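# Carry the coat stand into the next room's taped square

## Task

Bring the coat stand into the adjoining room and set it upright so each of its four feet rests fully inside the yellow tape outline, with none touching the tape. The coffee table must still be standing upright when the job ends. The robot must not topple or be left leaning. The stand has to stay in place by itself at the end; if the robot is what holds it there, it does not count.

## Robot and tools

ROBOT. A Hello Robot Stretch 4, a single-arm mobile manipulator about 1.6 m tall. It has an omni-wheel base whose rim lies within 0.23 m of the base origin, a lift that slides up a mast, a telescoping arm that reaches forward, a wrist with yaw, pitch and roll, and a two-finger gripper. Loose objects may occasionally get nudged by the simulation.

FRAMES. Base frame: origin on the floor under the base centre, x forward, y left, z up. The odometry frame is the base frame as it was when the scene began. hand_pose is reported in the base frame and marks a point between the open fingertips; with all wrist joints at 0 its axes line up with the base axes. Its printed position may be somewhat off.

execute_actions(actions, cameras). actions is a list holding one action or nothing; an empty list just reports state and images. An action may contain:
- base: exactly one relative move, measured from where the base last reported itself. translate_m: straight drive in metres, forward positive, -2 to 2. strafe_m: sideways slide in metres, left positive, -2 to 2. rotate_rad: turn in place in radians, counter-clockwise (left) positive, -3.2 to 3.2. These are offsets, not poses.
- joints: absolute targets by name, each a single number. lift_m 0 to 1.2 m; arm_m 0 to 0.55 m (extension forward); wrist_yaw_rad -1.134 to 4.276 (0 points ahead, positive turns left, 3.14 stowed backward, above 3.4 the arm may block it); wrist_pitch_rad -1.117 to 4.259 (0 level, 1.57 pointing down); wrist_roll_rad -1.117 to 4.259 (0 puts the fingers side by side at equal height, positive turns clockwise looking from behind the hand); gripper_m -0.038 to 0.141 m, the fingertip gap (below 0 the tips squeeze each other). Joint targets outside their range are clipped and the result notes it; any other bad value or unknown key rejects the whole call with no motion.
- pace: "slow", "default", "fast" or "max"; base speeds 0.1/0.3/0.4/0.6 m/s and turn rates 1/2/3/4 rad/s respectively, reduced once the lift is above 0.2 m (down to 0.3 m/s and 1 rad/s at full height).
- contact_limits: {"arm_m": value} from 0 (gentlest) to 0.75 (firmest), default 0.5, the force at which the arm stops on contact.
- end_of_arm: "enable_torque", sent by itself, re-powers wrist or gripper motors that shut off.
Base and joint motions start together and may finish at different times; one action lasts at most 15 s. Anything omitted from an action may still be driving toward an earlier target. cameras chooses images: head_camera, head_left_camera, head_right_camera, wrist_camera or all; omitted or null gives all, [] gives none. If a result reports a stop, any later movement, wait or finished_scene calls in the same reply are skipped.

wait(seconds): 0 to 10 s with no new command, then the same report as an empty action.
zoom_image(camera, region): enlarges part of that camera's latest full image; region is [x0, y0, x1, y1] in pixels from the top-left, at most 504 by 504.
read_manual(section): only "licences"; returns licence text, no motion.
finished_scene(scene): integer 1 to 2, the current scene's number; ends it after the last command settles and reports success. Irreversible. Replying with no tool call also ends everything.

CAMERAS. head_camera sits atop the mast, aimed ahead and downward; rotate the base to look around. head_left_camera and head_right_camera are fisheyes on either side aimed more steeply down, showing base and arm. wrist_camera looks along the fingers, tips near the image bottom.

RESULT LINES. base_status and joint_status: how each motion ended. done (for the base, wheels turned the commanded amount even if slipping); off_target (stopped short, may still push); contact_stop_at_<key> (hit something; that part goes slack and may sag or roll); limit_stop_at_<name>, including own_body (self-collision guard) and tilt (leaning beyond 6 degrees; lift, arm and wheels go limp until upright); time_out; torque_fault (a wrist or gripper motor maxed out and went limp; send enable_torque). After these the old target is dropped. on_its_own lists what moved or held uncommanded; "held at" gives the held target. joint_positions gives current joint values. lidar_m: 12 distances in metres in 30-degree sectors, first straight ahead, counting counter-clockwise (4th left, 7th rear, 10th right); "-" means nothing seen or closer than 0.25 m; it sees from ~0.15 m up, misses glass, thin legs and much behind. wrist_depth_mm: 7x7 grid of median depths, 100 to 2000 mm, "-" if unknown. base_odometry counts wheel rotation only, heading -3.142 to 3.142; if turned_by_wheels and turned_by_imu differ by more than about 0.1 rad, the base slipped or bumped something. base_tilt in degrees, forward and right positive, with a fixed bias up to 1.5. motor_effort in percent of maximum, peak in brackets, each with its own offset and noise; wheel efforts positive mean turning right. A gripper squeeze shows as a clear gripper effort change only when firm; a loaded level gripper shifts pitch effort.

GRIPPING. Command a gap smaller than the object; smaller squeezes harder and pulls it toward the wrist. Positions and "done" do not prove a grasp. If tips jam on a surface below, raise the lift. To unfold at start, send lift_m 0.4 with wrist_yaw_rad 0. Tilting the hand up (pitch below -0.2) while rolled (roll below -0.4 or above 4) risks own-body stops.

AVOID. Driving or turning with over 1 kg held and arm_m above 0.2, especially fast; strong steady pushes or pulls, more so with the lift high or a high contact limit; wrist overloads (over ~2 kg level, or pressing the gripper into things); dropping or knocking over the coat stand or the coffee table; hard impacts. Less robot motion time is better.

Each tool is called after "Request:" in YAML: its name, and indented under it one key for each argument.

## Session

Request:
execute_actions:
  actions: []

Scene clock: 0.00 s.
base_odometry: x=+0.000 y=+0.000 heading=+0.000 (m, m, rad; odometry frame)
turned_by_wheels: +0.000 (rad since the last result)
turned_by_imu: +0.000 (rad since the last result)
base_tilt: forward=+0.1 right=-0.3 (deg)
lidar_m: 1.00 1.12 2.44 0.99 1.84 1.47 1.46 0.96 0.77 0.75 0.84 1.02
base_status: not commanded
joint_positions: lift_m=+0.131 arm_m=+0.001 wrist_yaw_rad=+3.151 wrist_pitch_rad=+0.011 wrist_roll_rad=-0.014 gripper_m=+0.057
joint_status: not commanded
motor_effort: lift_m=+19 arm_m=+0 wrist_yaw_rad=-1 wrist_pitch_rad=-8 wrist_roll_rad=+1 gripper_m=-1 wheel_0=+0 wheel_1=+0 wheel_2=+0 (%)
hand_pose: x=-0.1171 y=+0.0847 z=+0.3061 quat_wxyz=(-0.005, -0.006, -0.007, +1.000) (m; base frame)
wrist_depth_mm: - 133 1618 1537 1499 1464 1464 / - 119 168 1576 1537 1464 1464 / - 132 186 1537 1537 1499 1499 / 135 145 1618 1576 1537 1499 1464 / 1098 1430 1661 1618 1537 1499 1464 / 946 866 891 931 1060 1205 1255 / 699 277 750 715 723 798 842
pictures: head_camera, head_left_camera, head_right_camera, wrist_camera
Images, in order (width x height): head_camera 420x560, head_left_camera 420x672, head_right_camera 420x672, wrist_camera 616x392.

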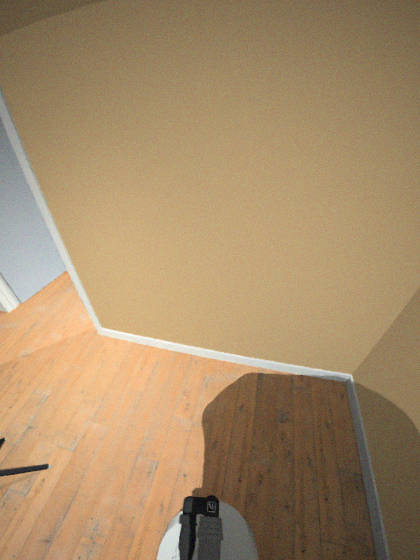

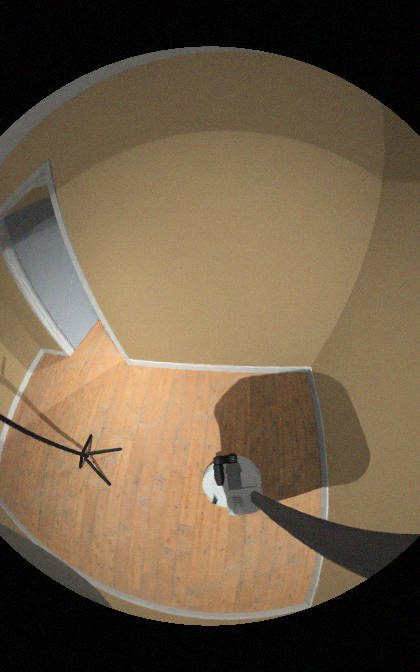

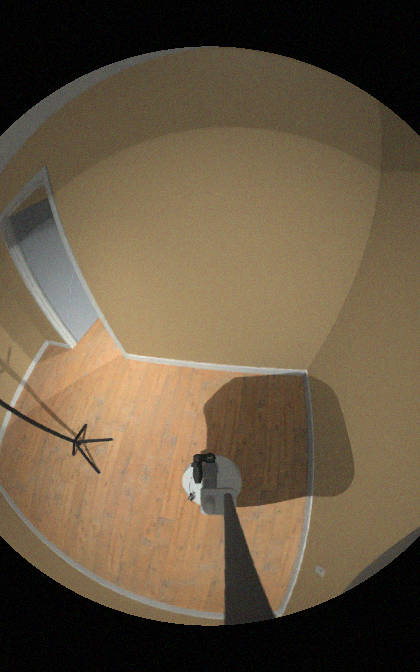

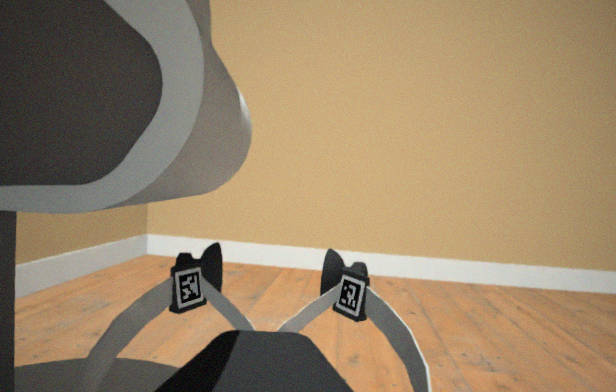

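Request:
execute_actions:
  actions:
    - {"base": {"rotate_rad": -0.25}, "joints": {"lift_m": 0.4, "wrist_yaw_rad": 0, "gripper_m": 0.13}}
  cameras: []

Request:
execute_actions:
  actions:
    - {"base": {"translate_m": -0.85}, "joints": {"lift_m": 0.2}, "pace": "fast"}
  cameras: ["head_left_camera"]

Request:
execute_actions:
  actions:
    - {"base": {"strafe_m": 1.1}, "pace": "fast"}

Scene clock: 3.27 s.
base_odometry: x=+0.000 y=+0.000 heading=-0.250 (m, m, rad; odometry frame)
turned_by_wheels: -0.250 (rad since the last result)
turned_by_imu: -0.251 (rad since the last result)
base_tilt: forward=+0.1 right=-0.5 (deg)
lidar_m: 1.01 1.03 1.33 1.06 2.35 1.56 1.44 1.24 0.81 0.76 0.77 1.02
base_status: done
joint_positions: lift_m=+0.400 arm_m=+0.001 wrist_yaw_rad=+0.000 wrist_pitch_rad=+0.011 wrist_roll_rad=-0.014 gripper_m=+0.130
joint_status: all done
motor_effort: lift_m=+23(23) arm_m=+0(0) wrist_yaw_rad=-2(4) wrist_pitch_rad=-8(8) wrist_roll_rad=+0(1) gripper_m=-1(6) wheel_0=+2(4) wheel_1=+1(7) wheel_2=+1(7) (%)
hand_pose: x=+0.4607 y=-0.0873 z=+0.5745 quat_wxyz=(+1.000, -0.007, +0.006, +0.000) (m; base frame)
wrist_depth_mm: 732 759 788 809 842 878 820 / 732 759 788 820 842 891 831 / 741 759 798 831 854 891 809 / 750 778 798 842 854 917 809 / 759 768 809 831 866 904 798 / 759 768 809 854 224 917 798 / 759 798 809 854 878 904 768
pictures: none
No camera images: the call's "cameras" was empty. Leave "cameras" out to get every camera's image.

Scene clock: 6.77 s.
base_odometry: x=-0.824 y=+0.210 heading=-0.250 (m, m, rad; odometry frame)
turned_by_wheels: +0.000 (rad since the last result)
turned_by_imu: -0.002 (rad since the last result)
base_tilt: forward=+0.0 right=-0.4 (deg)
lidar_m: 1.86 1.88 1.15 2.83 1.00 0.68 0.61 0.63 0.83 0.83 0.85 1.10
base_status: done
joint_positions: lift_m=+0.200 arm_m=+0.001 wrist_yaw_rad=+0.000 wrist_pitch_rad=+0.011 wrist_roll_rad=-0.014 gripper_m=+0.130
joint_status: all done
motor_effort: lift_m=+15(20) arm_m=+0(0) wrist_yaw_rad=-2(3) wrist_pitch_rad=-9(8) wrist_roll_rad=+1(1) gripper_m=+0(0) wheel_0=-1(4) wheel_1=-1(7) wheel_2=-2(13) (%)
hand_pose: x=+0.4607 y=-0.0874 z=+0.3752 quat_wxyz=(+1.000, -0.007, +0.006, +0.000) (m; base frame)
wrist_depth_mm: 1464 1576 1576 1661 1708 1281 931 / 1499 1537 1576 1661 1756 1229 917 / 1464 1576 1661 1661 1708 1255 917 / 1537 1537 1661 1661 1756 1229 891 / 1537 1537 1618 1661 1756 1182 891 / 1078 976 1118 1205 225 1138 878 / 798 809 854 842 854 931 866
pictures: head_left_camera
Images, in order (width x height): head_left_camera 420x672.

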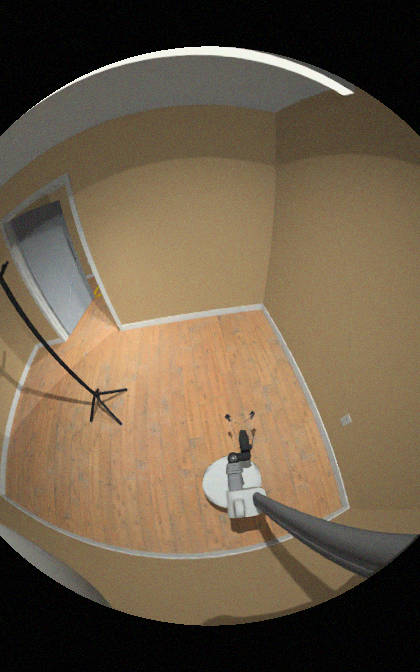

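Scene clock: 10.67 s.
base_odometry: x=-0.552 y=+1.276 heading=-0.250 (m, m, rad; odometry frame)
turned_by_wheels: +0.000 (rad since the last result)
turned_by_imu: -0.003 (rad since the last result)
base_tilt: forward=+0.1 right=-0.5 (deg)
lidar_m: 0.52 0.57 1.93 1.72 1.19 0.80 0.73 0.74 0.93 1.93 1.96 1.90
base_status: done
joint_positions: lift_m=+0.200 arm_m=+0.001 wrist_yaw_rad=+0.000 wrist_pitch_rad=+0.011 wrist_roll_rad=-0.014 gripper_m=+0.130
joint_status: not commanded
motor_effort: lift_m=+15(15) arm_m=+0(0) wrist_yaw_rad=-1(2) wrist_pitch_rad=-8(8) wrist_roll_rad=+2(1) gripper_m=-1(0) wheel_0=+1(10) wheel_1=-2(11) wheel_2=+0(2) (%)
hand_pose: x=+0.4607 y=-0.0874 z=+0.3752 quat_wxyz=(+1.000, -0.007, +0.006, +0.000) (m; base frame)
wrist_depth_mm: 1756 - 1499 1537 1618 1618 1661 / 1863 - 1499 1576 1618 1661 1756 / 1921 - 1499 1576 1618 1661 1756 / 1921 - 1576 1576 1618 1708 1756 / 1708 427 1537 1576 1618 1708 1808 / 1098 415 480 1205 224 1397 1430 / 788 433 410 842 854 931 991
pictures: head_camera, head_left_camera, head_right_camera, wrist_camera
Images, in order (width x height): head_camera 420x560, head_left_camera 420x672, head_right_camera 420x672, wrist_camera 616x392.

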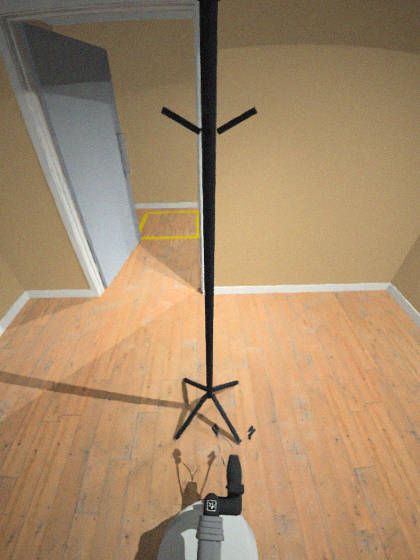

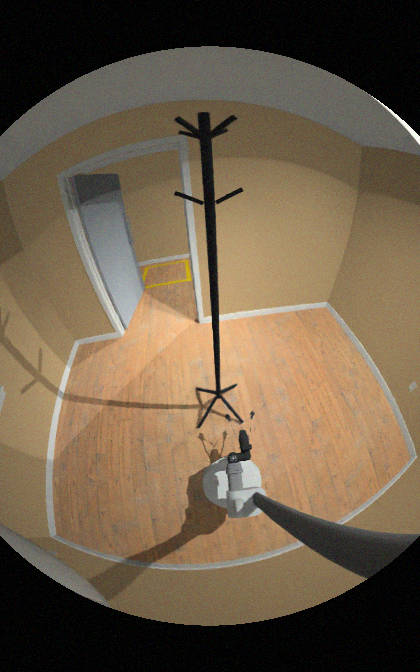

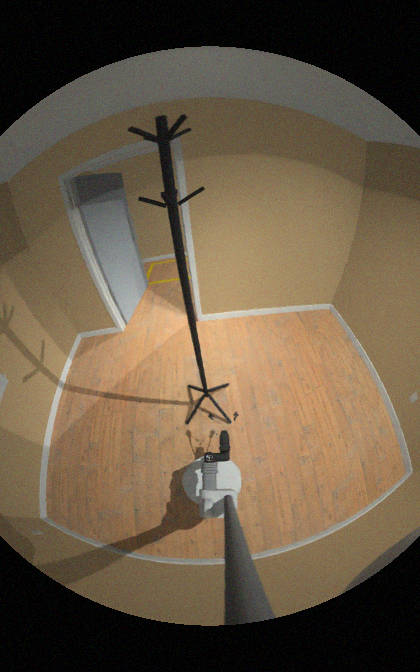

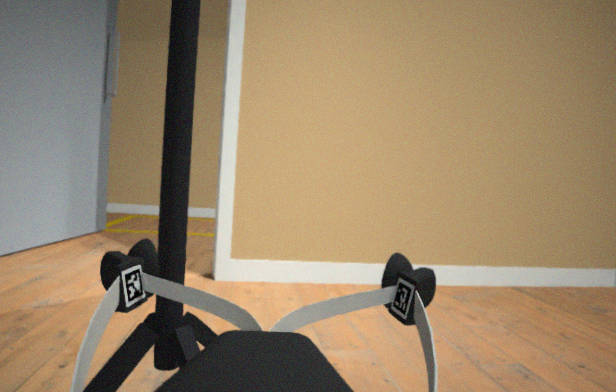

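Request:
execute_actions:
  actions:
    - {"base": {"rotate_rad": 0.1}, "joints": {"lift_m": 0.135}}
  cameras: []

Request:
execute_actions:
  actions:
    - {"base": {"strafe_m": 0.055}}
  cameras: ["wrist_camera", "head_camera"]

Scene clock: 15.83 s.
base_odometry: x=-0.552 y=+1.276 heading=-0.150 (m, m, rad; odometry frame)
turned_by_wheels: +0.100 (rad since the last result)
turned_by_imu: +0.099 (rad since the last result)
base_tilt: forward=+0.0 right=-0.4 (deg)
lidar_m: 0.55 2.01 1.82 1.73 1.08 0.78 0.72 0.75 1.03 1.95 2.02 1.83
base_status: done
joint_positions: lift_m=+0.135 arm_m=+0.001 wrist_yaw_rad=+0.000 wrist_pitch_rad=+0.011 wrist_roll_rad=-0.014 gripper_m=+0.130
joint_status: all done
motor_effort: lift_m=+14(12) arm_m=+0(0) wrist_yaw_rad=-2(2) wrist_pitch_rad=-8(7) wrist_roll_rad=+1(2) gripper_m=-2(0) wheel_0=-1(5) wheel_1=+0(4) wheel_2=+2(5) (%)
hand_pose: x=+0.4607 y=-0.0874 z=+0.3103 quat_wxyz=(+1.000, -0.007, +0.006, +0.000) (m; base frame)
wrist_depth_mm: 1661 - - 1537 1537 1537 1576 / 1661 - - 1499 1499 1537 1576 / 1618 - - 1537 1576 1576 1576 / 1708 - - 1537 1537 1537 1576 / 1499 1397 1576 1499 1537 1576 1618 / 931 387 407 917 225 1182 1229 / 676 621 741 574 732 788 820
pictures: none
No camera images: the call's "cameras" was empty. Leave "cameras" out to get every camera's image.

Scene clock: 17.00 s.
base_odometry: x=-0.543 y=+1.330 heading=-0.150 (m, m, rad; odometry frame)
turned_by_wheels: +0.000 (rad since the last result)
turned_by_imu: +0.000 (rad since the last result)
base_tilt: forward=+0.0 right=-0.5 (deg)
lidar_m: 0.54 1.99 1.78 1.69 1.05 0.78 0.73 0.77 1.04 1.99 2.08 0.55
base_status: done
joint_positions: lift_m=+0.135 arm_m=+0.001 wrist_yaw_rad=+0.000 wrist_pitch_rad=+0.011 wrist_roll_rad=-0.014 gripper_m=+0.130
joint_status: not commanded
motor_effort: lift_m=+14(14) arm_m=+0(0) wrist_yaw_rad=-1(1) wrist_pitch_rad=-8(8) wrist_roll_rad=+1(1) gripper_m=-1(0) wheel_0=+0(10) wheel_1=+0(9) wheel_2=+1(2) (%)
hand_pose: x=+0.4607 y=-0.0874 z=+0.3103 quat_wxyz=(+1.000, -0.007, +0.006, +0.000) (m; base frame)
wrist_depth_mm: 1537 - - 1537 1537 1537 1537 / 1537 - - 1537 1537 1537 1576 / 1576 - - 1499 1576 1576 1618 / 1618 - - 1576 1537 1576 1618 / 1499 1430 1808 1537 1576 1576 1576 / 931 831 418 421 224 1182 1229 / 668 691 377 377 707 798 842
pictures: head_camera, wrist_camera
Images, in order (width x height): head_camera 420x560, wrist_camera 616x392.

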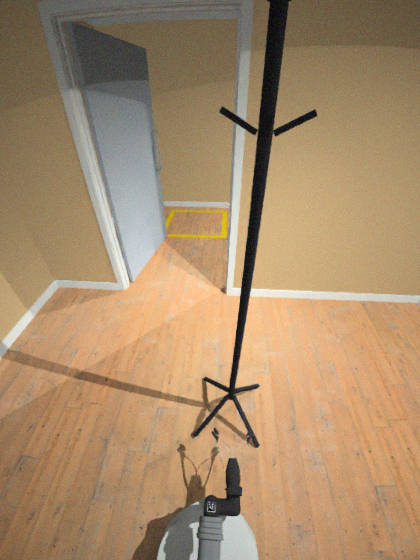

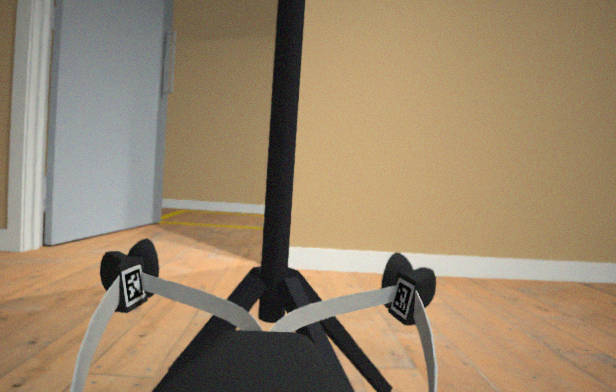

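Request:
execute_actions:
  actions:
    - {"base": {"translate_m": 0.125}, "joints": {"arm_m": 0.15}}
  cameras: ["wrist_camera"]

Request:
execute_actions:
  actions:
    - {"joints": {"gripper_m": 0.0}}
  cameras: ["wrist_camera", "head_camera"]

Scene clock: 19.60 s.
base_odometry: x=-0.420 y=+1.312 heading=-0.150 (m, m, rad; odometry frame)
turned_by_wheels: +0.000 (rad since the last result)
turned_by_imu: -0.001 (rad since the last result)
base_tilt: forward=+0.1 right=-0.4 (deg)
lidar_m: 0.43 1.89 1.80 1.69 1.25 0.90 0.86 0.90 1.21 1.98 2.09 0.45
base_status: done
joint_positions: lift_m=+0.135 arm_m=+0.149 wrist_yaw_rad=+0.000 wrist_pitch_rad=+0.011 wrist_roll_rad=-0.014 gripper_m=+0.130
joint_status: all done
motor_effort: lift_m=+14(14) arm_m=+7(7) wrist_yaw_rad=-2(1) wrist_pitch_rad=-7(8) wrist_roll_rad=+1(1) gripper_m=-3(1) wheel_0=+2(6) wheel_1=+0(5) wheel_2=+0(9) (%)
hand_pose: x=+0.6080 y=-0.0874 z=+0.3103 quat_wxyz=(+1.000, -0.007, +0.006, +0.000) (m; base frame)
wrist_depth_mm: 1464 - - 167 1281 1255 1308 / 1499 - - 1255 1281 1281 1308 / 1537 - - 1255 1281 1281 1308 / 1537 - - 1281 1308 1281 1308 / 1430 1366 1366 1281 1281 1308 1308 / 931 820 171 183 224 1138 1205 / 661 699 732 707 723 788 820
pictures: wrist_camera
Images, in order (width x height): wrist_camera 616x392.

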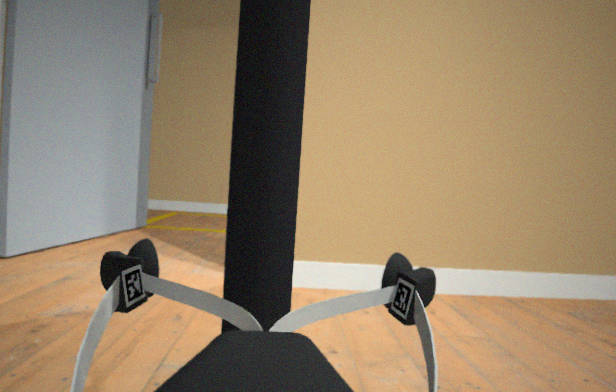

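Scene clock: 21.80 s.
base_odometry: x=-0.420 y=+1.312 heading=-0.150 (m, m, rad; odometry frame)
turned_by_wheels: +0.000 (rad since the last result)
turned_by_imu: -0.001 (rad since the last result)
base_tilt: forward=+0.0 right=-0.4 (deg)
lidar_m: 0.43 1.90 1.83 1.69 1.24 0.91 0.86 0.89 1.19 1.99 2.06 0.47
base_status: not commanded
joint_positions: lift_m=+0.135 arm_m=+0.149 wrist_yaw_rad=+0.004 wrist_pitch_rad=+0.011 wrist_roll_rad=-0.014 gripper_m=+0.000
joint_status: all done
motor_effort: lift_m=+14(14) arm_m=+8(8) wrist_yaw_rad=-13(12) wrist_pitch_rad=-8(9) wrist_roll_rad=+1(2) gripper_m=-7(12) wheel_0=+2(2) wheel_1=+0(0) wheel_2=+0(0) (%)
hand_pose: x=+0.6084 y=-0.0862 z=+0.3103 quat_wxyz=(+1.000, -0.007, +0.006, +0.002) (m; base frame)
wrist_depth_mm: 1464 - - 161 1255 1229 1281 / 1464 - - 164 1281 1308 1281 / 1464 - - 1255 1281 1308 1255 / 1537 - - 1281 1281 1281 1308 / 1397 1618 192 217 1281 1308 1308 / 931 854 175 188 1118 1138 1205 / 699 654 723 707 683 788 820
pictures: head_camera, wrist_camera
Images, in order (width x height): head_camera 420x560, wrist_camera 616x392.

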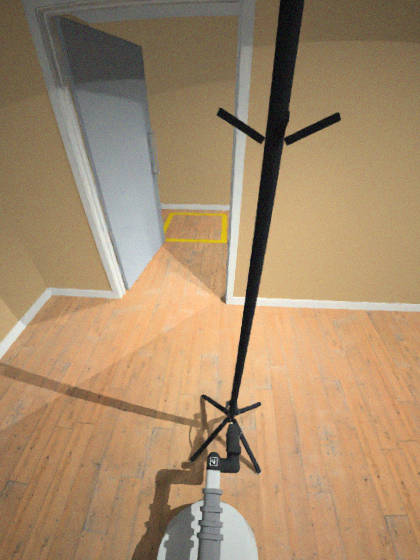

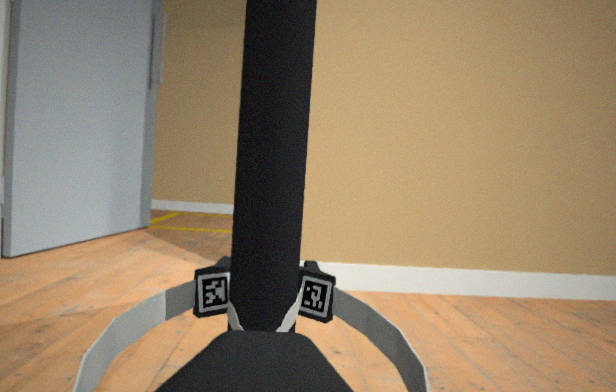

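The pole is caged behind the fingertips. Next is a slow test strafe to the left.

Request:
execute_actions:
  actions:
    - {"base": {"strafe_m": 0.1}, "pace": "slow"}
  cameras: ["wrist_camera", "head_camera"]

Scene clock: 24.30 s.
base_odometry: x=-0.405 y=+1.411 heading=-0.150 (m, m, rad; odometry frame)
turned_by_wheels: +0.000 (rad since the last result)
turned_by_imu: -0.006 (rad since the last result)
base_tilt: forward=+0.2 right=-0.5 (deg)
lidar_m: 0.46 1.84 1.72 1.59 1.25 0.91 0.85 0.89 1.20 2.08 2.19 0.47
base_status: done
joint_positions: lift_m=+0.135 arm_m=+0.149 wrist_yaw_rad=-0.002 wrist_pitch_rad=+0.012 wrist_roll_rad=-0.014 gripper_m=+0.000
joint_status: not commanded
motor_effort: lift_m=+14(14) arm_m=+5(7) wrist_yaw_rad=+4(53) wrist_pitch_rad=-8(10) wrist_roll_rad=+0(1) gripper_m=-8(13) wheel_0=-5(20) wheel_1=-1(6) wheel_2=-1(10) (%)
hand_pose: x=+0.6082 y=-0.0879 z=+0.3102 quat_wxyz=(+1.000, -0.007, +0.006, -0.001) (m; base frame)
wrist_depth_mm: 1366 1921 - 170 1255 1281 1308 / 1397 1921 - 172 1255 1281 1336 / 1430 1983 - 175 1281 1308 1336 / 1430 - - 180 1308 1336 1336 / 1336 1618 1499 195 1281 1308 1308 / 931 904 183 182 1098 1160 1205 / 676 640 732 707 723 788 820
pictures: head_camera, wrist_camera
Images, in order (width x height): head_camera 420x560, wrist_camera 616x392.

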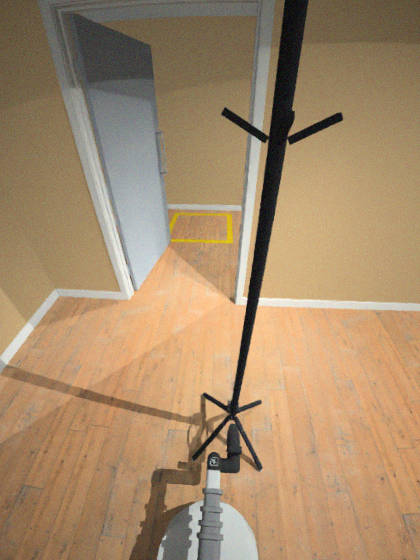

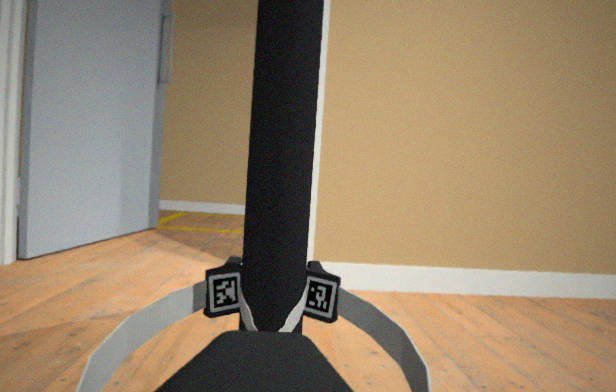

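Request:
execute_actions:
  actions:
    - {"base": {"strafe_m": 0.33}, "pace": "slow"}

Scene clock: 29.23 s.
base_odometry: x=-0.355 y=+1.737 heading=-0.151 (m, m, rad; odometry frame)
turned_by_wheels: +0.000 (rad since the last result)
turned_by_imu: -0.006 (rad since the last result)
base_tilt: forward=+0.1 right=-0.5 (deg)
lidar_m: 0.44 1.70 1.35 1.22 1.25 0.91 0.85 0.89 1.24 2.43 2.31 0.47
base_status: done
joint_positions: lift_m=+0.135 arm_m=+0.149 wrist_yaw_rad=-0.001 wrist_pitch_rad=+0.012 wrist_roll_rad=-0.015 gripper_m=+0.000
joint_status: not commanded
motor_effort: lift_m=+15(15) arm_m=+3(6) wrist_yaw_rad=+3(32) wrist_pitch_rad=-8(12) wrist_roll_rad=+0(1) gripper_m=-8(12) wheel_0=-4(13) wheel_1=+0(3) wheel_2=-1(7) (%)
hand_pose: x=+0.6086 y=-0.0878 z=+0.3101 quat_wxyz=(+1.000, -0.007, +0.006, -0.001) (m; base frame)
wrist_depth_mm: 1182 1366 - 170 1308 1255 1281 / 1182 1366 - 173 1308 1308 1281 / 1205 1430 - 176 1308 1281 1336 / 1205 1499 - 180 1281 1308 1336 / 1229 1397 1499 199 1308 1308 1336 / 931 891 183 182 1098 1160 1205 / 691 640 732 707 715 788 820
pictures: head_camera, head_left_camera, head_right_camera, wrist_camera
Images, in order (width x height): head_camera 420x560, head_left_camera 420x672, head_right_camera 420x672, wrist_camera 616x392.

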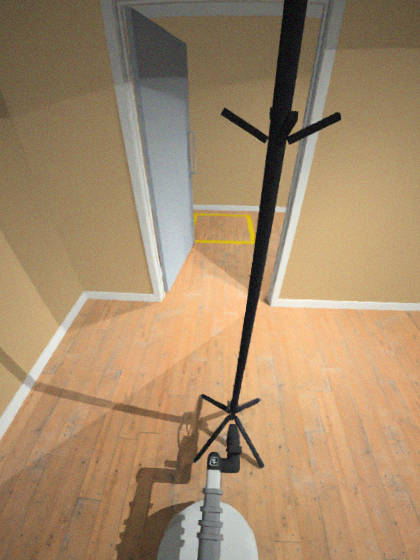

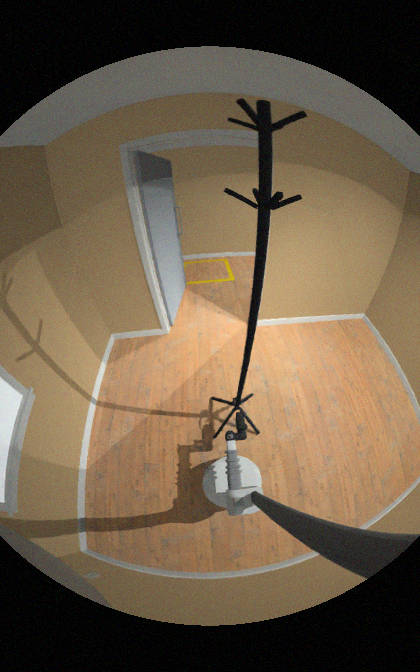

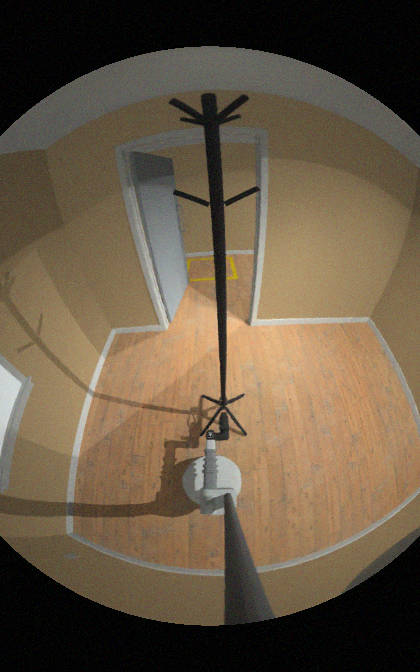

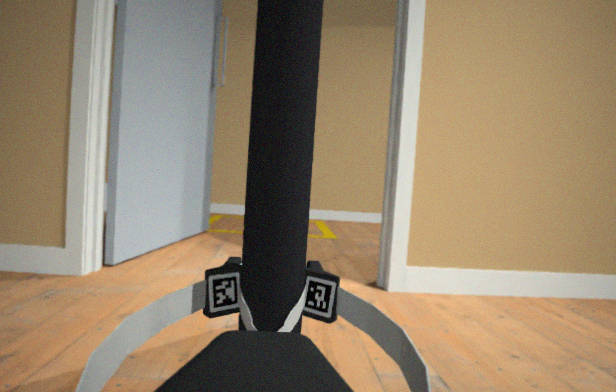

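Request:
execute_actions:
  actions:
    - {"base": {"translate_m": 0.8}}

Scene clock: 34.67 s.
base_odometry: x=+0.436 y=+1.617 heading=-0.150 (m, m, rad; odometry frame)
turned_by_wheels: +0.000 (rad since the last result)
turned_by_imu: -0.003 (rad since the last result)
base_tilt: forward=+0.1 right=-0.5 (deg)
lidar_m: 0.42 0.99 1.17 1.29 1.33 1.74 1.65 1.73 2.34 2.42 1.20 0.44
base_status: done
joint_positions: lift_m=+0.135 arm_m=+0.149 wrist_yaw_rad=-0.004 wrist_pitch_rad=+0.012 wrist_roll_rad=-0.015 gripper_m=+0.000
joint_status: not commanded
motor_effort: lift_m=+15(15) arm_m=+4(4) wrist_yaw_rad=+10(21) wrist_pitch_rad=-9(10) wrist_roll_rad=+1(2) gripper_m=-9(9) wheel_0=+2(5) wheel_1=+2(6) wheel_2=-3(16) (%)
hand_pose: x=+0.6082 y=-0.0887 z=+0.3100 quat_wxyz=(+1.000, -0.007, +0.006, -0.002) (m; base frame)
wrist_depth_mm: 854 1182 - 116 - - 496 / 866 1182 - 117 - - 492 / 891 1229 - 119 - - 492 / 891 1255 - 121 - - 488 / 917 1255 204 123 - 1863 477 / 854 854 174 127 1042 991 488 / 691 654 715 707 723 683 488
pictures: head_camera, head_left_camera, head_right_camera, wrist_camera
Images, in order (width x height): head_camera 420x560, head_left_camera 420x672, head_right_camera 420x672, wrist_camera 616x392.

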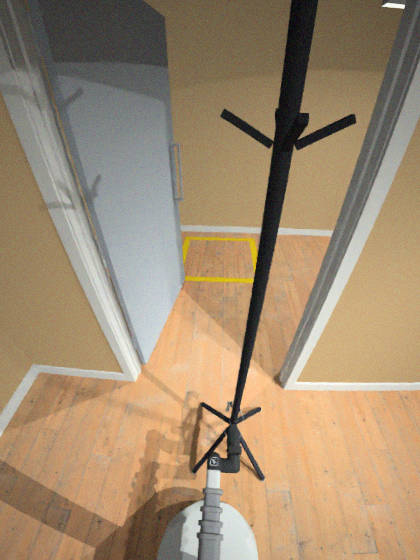

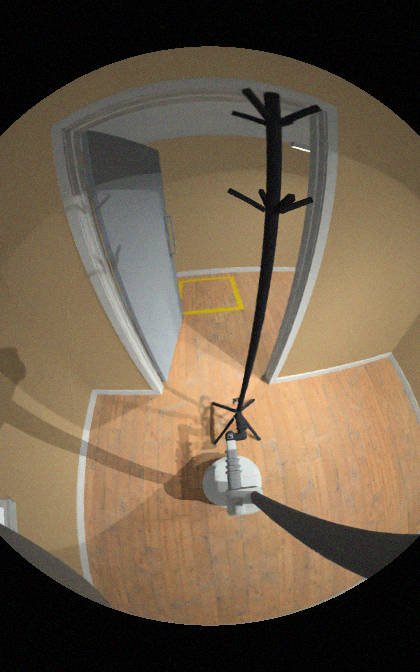

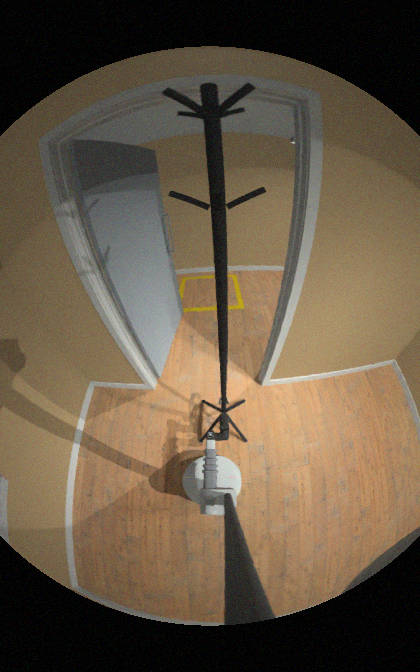

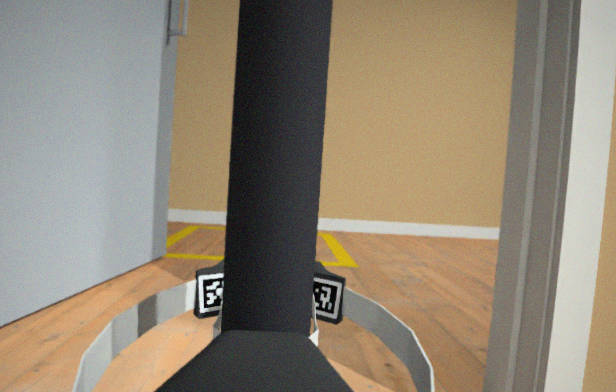

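Request:
execute_actions:
  actions:
    - {"base": {"translate_m": 0.95}}

Scene clock: 40.17 s.
base_odometry: x=+1.375 y=+1.474 heading=-0.151 (m, m, rad; odometry frame)
turned_by_wheels: +0.000 (rad since the last result)
turned_by_imu: -0.004 (rad since the last result)
base_tilt: forward=+0.0 right=-0.4 (deg)
lidar_m: 0.41 0.65 0.50 0.51 1.39 1.85 2.62 2.71 2.65 0.42 1.77 0.43
base_status: done
joint_positions: lift_m=+0.135 arm_m=+0.149 wrist_yaw_rad=-0.005 wrist_pitch_rad=+0.012 wrist_roll_rad=-0.015 gripper_m=+0.000
joint_status: not commanded
motor_effort: lift_m=+15(15) arm_m=+4(4) wrist_yaw_rad=+13(14) wrist_pitch_rad=-10(9) wrist_roll_rad=+2(1) gripper_m=-8(5) wheel_0=+2(11) wheel_1=+0(7) wheel_2=-3(16) (%)
hand_pose: x=+0.6082 y=-0.0887 z=+0.3100 quat_wxyz=(+1.000, -0.007, +0.006, -0.002) (m; base frame)
wrist_depth_mm: 1661 1661 1661 116 1808 1756 1756 / 1661 1708 1708 118 1756 1756 1808 / 1661 1661 1708 119 1756 1756 1863 / 1661 1708 1708 121 1808 1808 1863 / 1464 1618 203 124 1756 1808 1863 / 917 854 173 127 1025 1160 1229 / 691 654 723 707 707 768 820
pictures: head_camera, head_left_camera, head_right_camera, wrist_camera
Images, in order (width x height): head_camera 420x560, head_left_camera 420x672, head_right_camera 420x672, wrist_camera 616x392.

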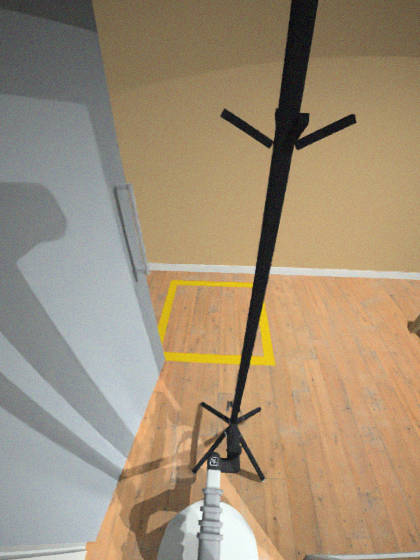

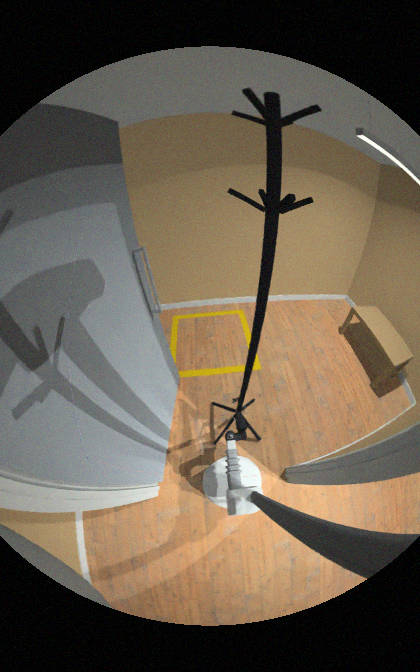

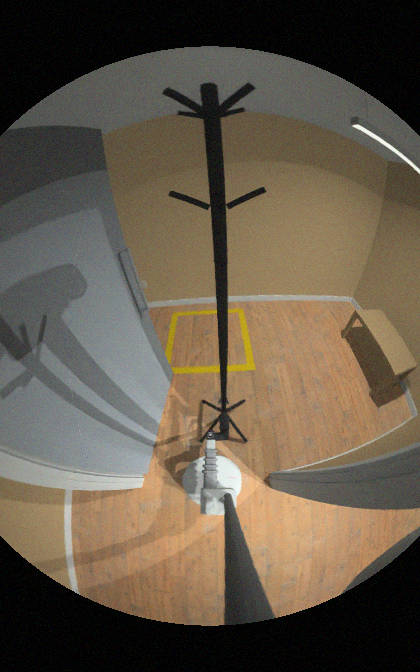

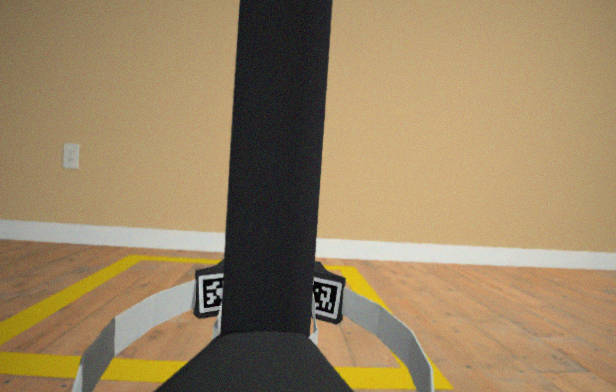

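Request:
execute_actions:
  actions:
    - {"base": {"rotate_rad": 0.1}, "pace": "slow"}
  cameras: ["head_camera"]

Request:
execute_actions:
  actions:
    - {"base": {"translate_m": 0.68}}

Scene clock: 43.50 s.
base_odometry: x=+1.375 y=+1.474 heading=-0.052 (m, m, rad; odometry frame)
turned_by_wheels: +0.098 (rad since the last result)
turned_by_imu: +0.096 (rad since the last result)
base_tilt: forward=+0.1 right=-0.3 (deg)
lidar_m: 0.40 0.61 0.51 0.50 1.43 2.02 2.61 2.79 0.44 0.42 1.82 0.45
base_status: done
joint_positions: lift_m=+0.135 arm_m=+0.149 wrist_yaw_rad=-0.011 wrist_pitch_rad=+0.011 wrist_roll_rad=-0.015 gripper_m=+0.000
joint_status: not commanded
on_its_own: wrist_yaw_rad is at rest, and its effort (+29) is outside its rest range (-13 to +13)
motor_effort: lift_m=+15(15) arm_m=+4(5) wrist_yaw_rad=+29(46) wrist_pitch_rad=-8(10) wrist_roll_rad=+2(2) gripper_m=-9(11) wheel_0=-11(13) wheel_1=-2(5) wheel_2=-9(14) (%)
hand_pose: x=+0.6076 y=-0.0905 z=+0.3102 quat_wxyz=(+1.000, -0.007, +0.006, -0.005) (m; base frame)
wrist_depth_mm: 597 1708 1708 122 1708 1708 1708 / 615 1708 1756 123 1756 1708 1756 / 621 1756 1708 124 1756 1708 1756 / 1182 1756 1756 125 1756 1756 1708 / 917 1618 1499 126 1756 1756 1756 / 715 891 183 128 1042 1160 1229 / 627 654 732 135 715 788 820
pictures: head_camera
Images, in order (width x height): head_camera 420x560.

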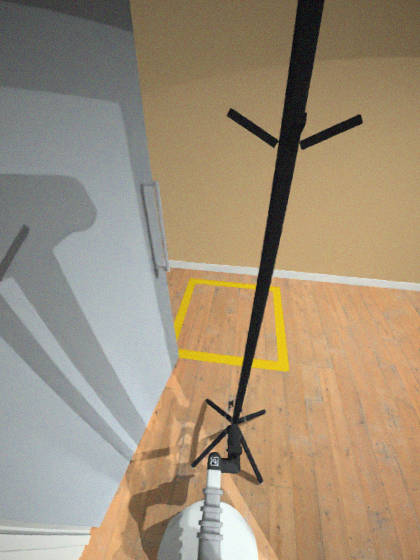

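Scene clock: 48.23 s.
base_odometry: x=+2.054 y=+1.438 heading=-0.053 (m, m, rad; odometry frame)
turned_by_wheels: +0.000 (rad since the last result)
turned_by_imu: -0.001 (rad since the last result)
base_tilt: forward=+0.0 right=-0.4 (deg)
lidar_m: 0.42 0.36 0.34 0.34 0.40 0.71 3.29 0.81 1.04 1.75 1.85 0.42
base_status: done
joint_positions: lift_m=+0.135 arm_m=+0.149 wrist_yaw_rad=-0.001 wrist_pitch_rad=+0.013 wrist_roll_rad=-0.014 gripper_m=+0.000
joint_status: not commanded
motor_effort: lift_m=+17(17) arm_m=+4(5) wrist_yaw_rad=+1(36) wrist_pitch_rad=-14(22) wrist_roll_rad=+2(1) gripper_m=-11(9) wheel_0=-2(16) wheel_1=+0(7) wheel_2=-2(18) (%)
hand_pose: x=+0.6085 y=-0.0876 z=+0.3095 quat_wxyz=(+1.000, -0.007, +0.007, +0.000) (m; base frame)
wrist_depth_mm: 1078 1060 1042 124 1042 1042 1042 / 1098 1042 1078 125 1042 1042 1025 / 1078 1078 1078 128 1060 1042 1042 / 1098 1060 1078 129 1078 1060 1060 / 1098 1098 203 132 1078 1060 1060 / 904 891 173 136 1008 1060 1042 / 683 647 723 707 707 778 820
pictures: head_camera, head_left_camera, head_right_camera, wrist_camera
Images, in order (width x height): head_camera 420x560, head_left_camera 420x672, head_right_camera 420x672, wrist_camera 616x392.

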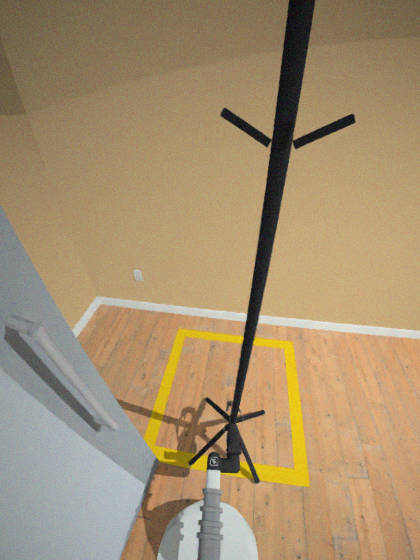

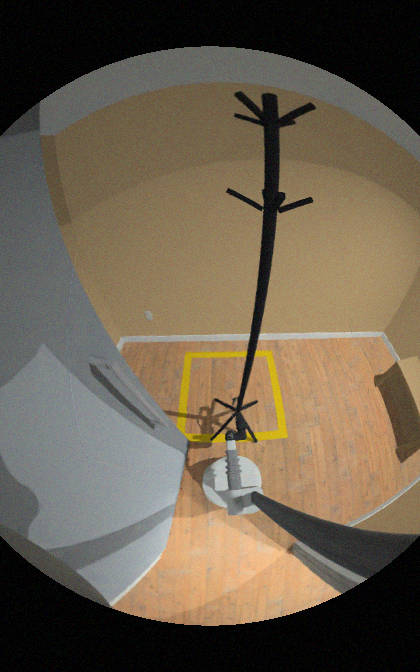

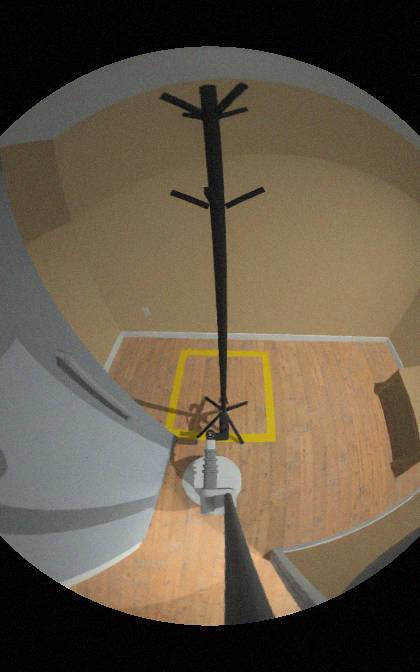

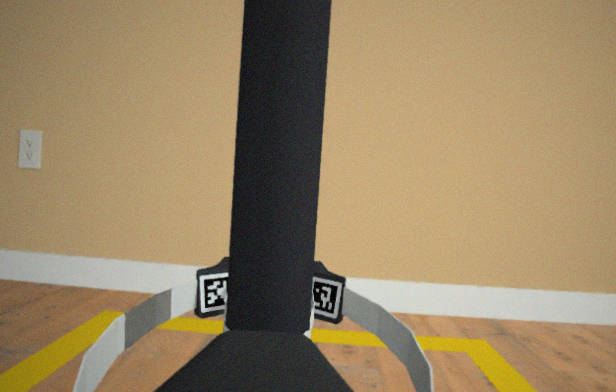

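Request:
execute_actions:
  actions:
    - {"joints": {"arm_m": 0.44}, "pace": "slow"}
  cameras: ["head_camera", "head_left_camera", "head_right_camera"]

Scene clock: 53.03 s.
base_odometry: x=+2.054 y=+1.438 heading=-0.053 (m, m, rad; odometry frame)
turned_by_wheels: +0.000 (rad since the last result)
turned_by_imu: -0.002 (rad since the last result)
base_tilt: forward=+0.1 right=-0.5 (deg)
lidar_m: 0.69 0.34 0.36 0.35 0.42 0.73 3.32 0.79 1.01 1.75 1.88 0.67
base_status: not commanded
joint_positions: lift_m=+0.135 arm_m=+0.438 wrist_yaw_rad=-0.006 wrist_pitch_rad=+0.011 wrist_roll_rad=-0.014 gripper_m=+0.000
joint_status: all done
on_its_own: wrist_yaw_rad is at rest, and its effort (+14) is outside its rest range (-13 to +13)
motor_effort: lift_m=+17(17) arm_m=+12(9) wrist_yaw_rad=+14(16) wrist_pitch_rad=-5(14) wrist_roll_rad=+1(0) gripper_m=-5(8) wheel_0=-1(2) wheel_1=+0(0) wheel_2=-6(6) (%)
hand_pose: x=+0.8967 y=-0.0890 z=+0.3103 quat_wxyz=(+1.000, -0.007, +0.005, -0.003) (m; base frame)
wrist_depth_mm: 778 768 768 120 768 768 759 / 798 788 788 122 778 759 759 / 788 788 798 123 788 768 759 / 809 798 778 125 778 768 778 / 798 798 202 128 788 778 768 / 798 788 172 132 788 778 788 / 691 654 723 707 707 778 778
pictures: head_camera, head_left_camera, head_right_camera
Images, in order (width x height): head_camera 420x560, head_left_camera 420x672, head_right_camera 420x672.

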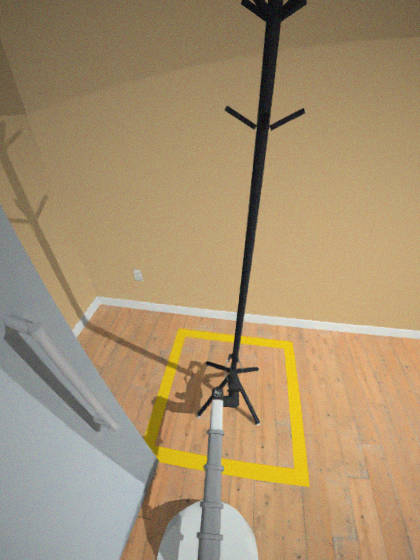

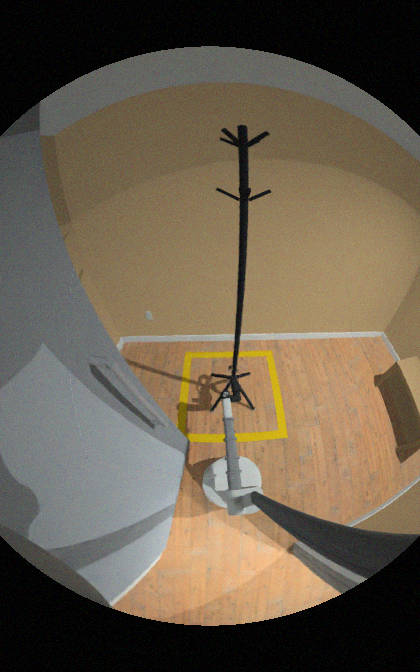

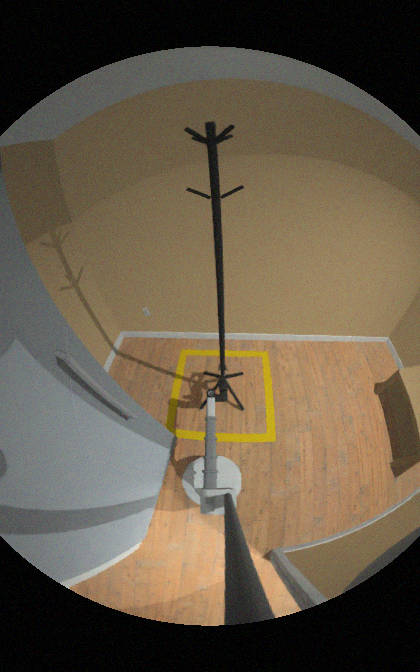

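The stand is centred in the square. I'll open the gripper and retract the arm.

Request:
execute_actions:
  actions:
    - {"joints": {"gripper_m": 0.07}}
  cameras: ["wrist_camera"]

Request:
execute_actions:
  actions:
    - {"joints": {"arm_m": 0.1}}
  cameras: ["head_camera", "wrist_camera", "head_left_camera"]

Scene clock: 55.03 s.
base_odometry: x=+2.054 y=+1.438 heading=-0.053 (m, m, rad; odometry frame)
turned_by_wheels: +0.000 (rad since the last result)
turned_by_imu: -0.001 (rad since the last result)
base_tilt: forward=+0.1 right=-0.4 (deg)
lidar_m: 0.68 0.35 0.35 0.34 0.40 0.72 3.31 0.80 1.03 1.74 1.88 0.68
base_status: not commanded
joint_positions: lift_m=+0.135 arm_m=+0.438 wrist_yaw_rad=-0.005 wrist_pitch_rad=+0.011 wrist_roll_rad=-0.014 gripper_m=+0.070
joint_status: all done
motor_effort: lift_m=+17(17) arm_m=+11(12) wrist_yaw_rad=+12(14) wrist_pitch_rad=-6(5) wrist_roll_rad=+1(2) gripper_m=-2(5) wheel_0=-2(1) wheel_1=+0(0) wheel_2=-6(6) (%)
hand_pose: x=+0.8970 y=-0.0887 z=+0.3102 quat_wxyz=(+1.000, -0.007, +0.005, -0.002) (m; base frame)
wrist_depth_mm: 778 778 778 119 759 759 759 / 798 798 778 121 768 768 768 / 798 798 788 123 778 759 768 / 798 788 798 125 778 768 778 / 798 809 214 127 788 778 778 / 809 788 145 130 768 778 778 / 691 683 732 144 741 778 768
pictures: wrist_camera
Images, in order (width x height): wrist_camera 616x392.

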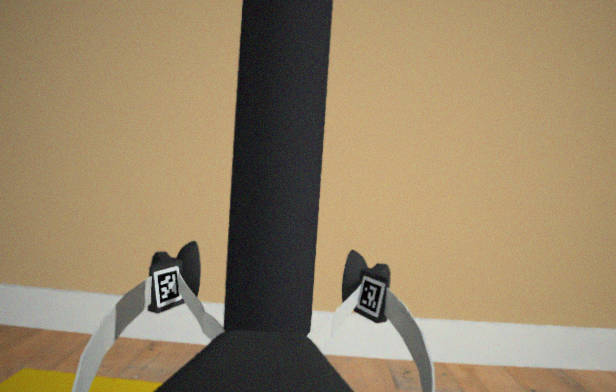

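Scene clock: 57.17 s.
base_odometry: x=+2.054 y=+1.438 heading=-0.053 (m, m, rad; odometry frame)
turned_by_wheels: +0.000 (rad since the last result)
turned_by_imu: +0.000 (rad since the last result)
base_tilt: forward=+0.1 right=-0.5 (deg)
lidar_m: 0.68 0.32 0.36 0.35 0.41 0.69 3.32 0.81 1.00 1.76 1.85 0.69
base_status: not commanded
joint_positions: lift_m=+0.135 arm_m=+0.101 wrist_yaw_rad=+0.000 wrist_pitch_rad=+0.012 wrist_roll_rad=-0.014 gripper_m=+0.070
joint_status: all done
motor_effort: lift_m=+17(17) arm_m=-8(11) wrist_yaw_rad=-2(12) wrist_pitch_rad=-9(8) wrist_roll_rad=+2(0) gripper_m=+0(2) wheel_0=-1(2) wheel_1=+0(0) wheel_2=-3(6) (%)
hand_pose: x=+0.5608 y=-0.0874 z=+0.3100 quat_wxyz=(+1.000, -0.007, +0.006, +0.000) (m; base frame)
wrist_depth_mm: 1118 1098 1118 1098 1078 1098 1098 / 1118 1138 1098 1118 1098 1078 1098 / 1160 1118 1118 1118 1078 1078 1098 / 1160 1118 1098 1118 1098 1118 1098 / 1138 1138 1118 1118 1118 1098 1098 / 917 842 430 439 946 1118 1098 / 691 661 397 387 676 788 831
pictures: head_camera, head_left_camera, wrist_camera
Images, in order (width x height): head_camera 420x560, head_left_camera 420x672, wrist_camera 616x392.

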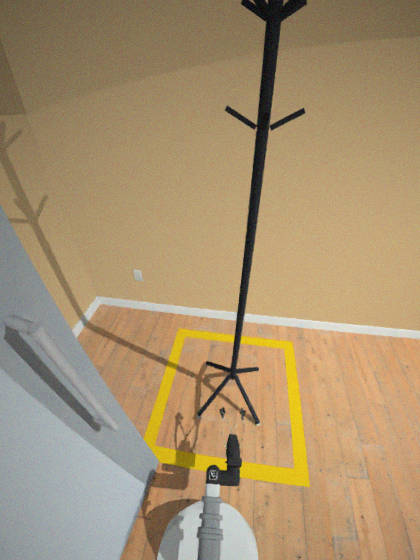

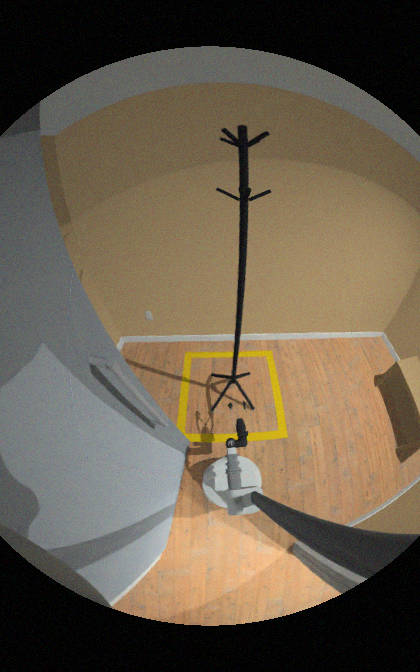

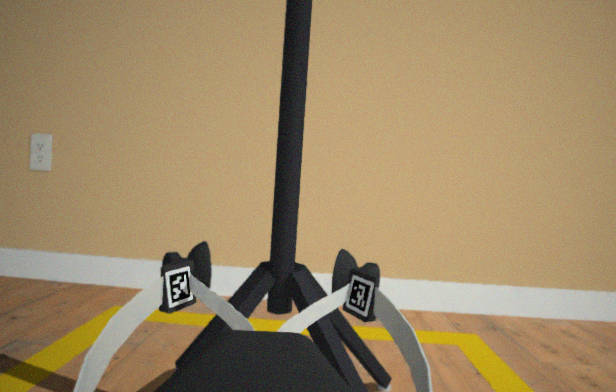

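Request:
finished_scene:
  scene: 2

The scene is finished: the task was done.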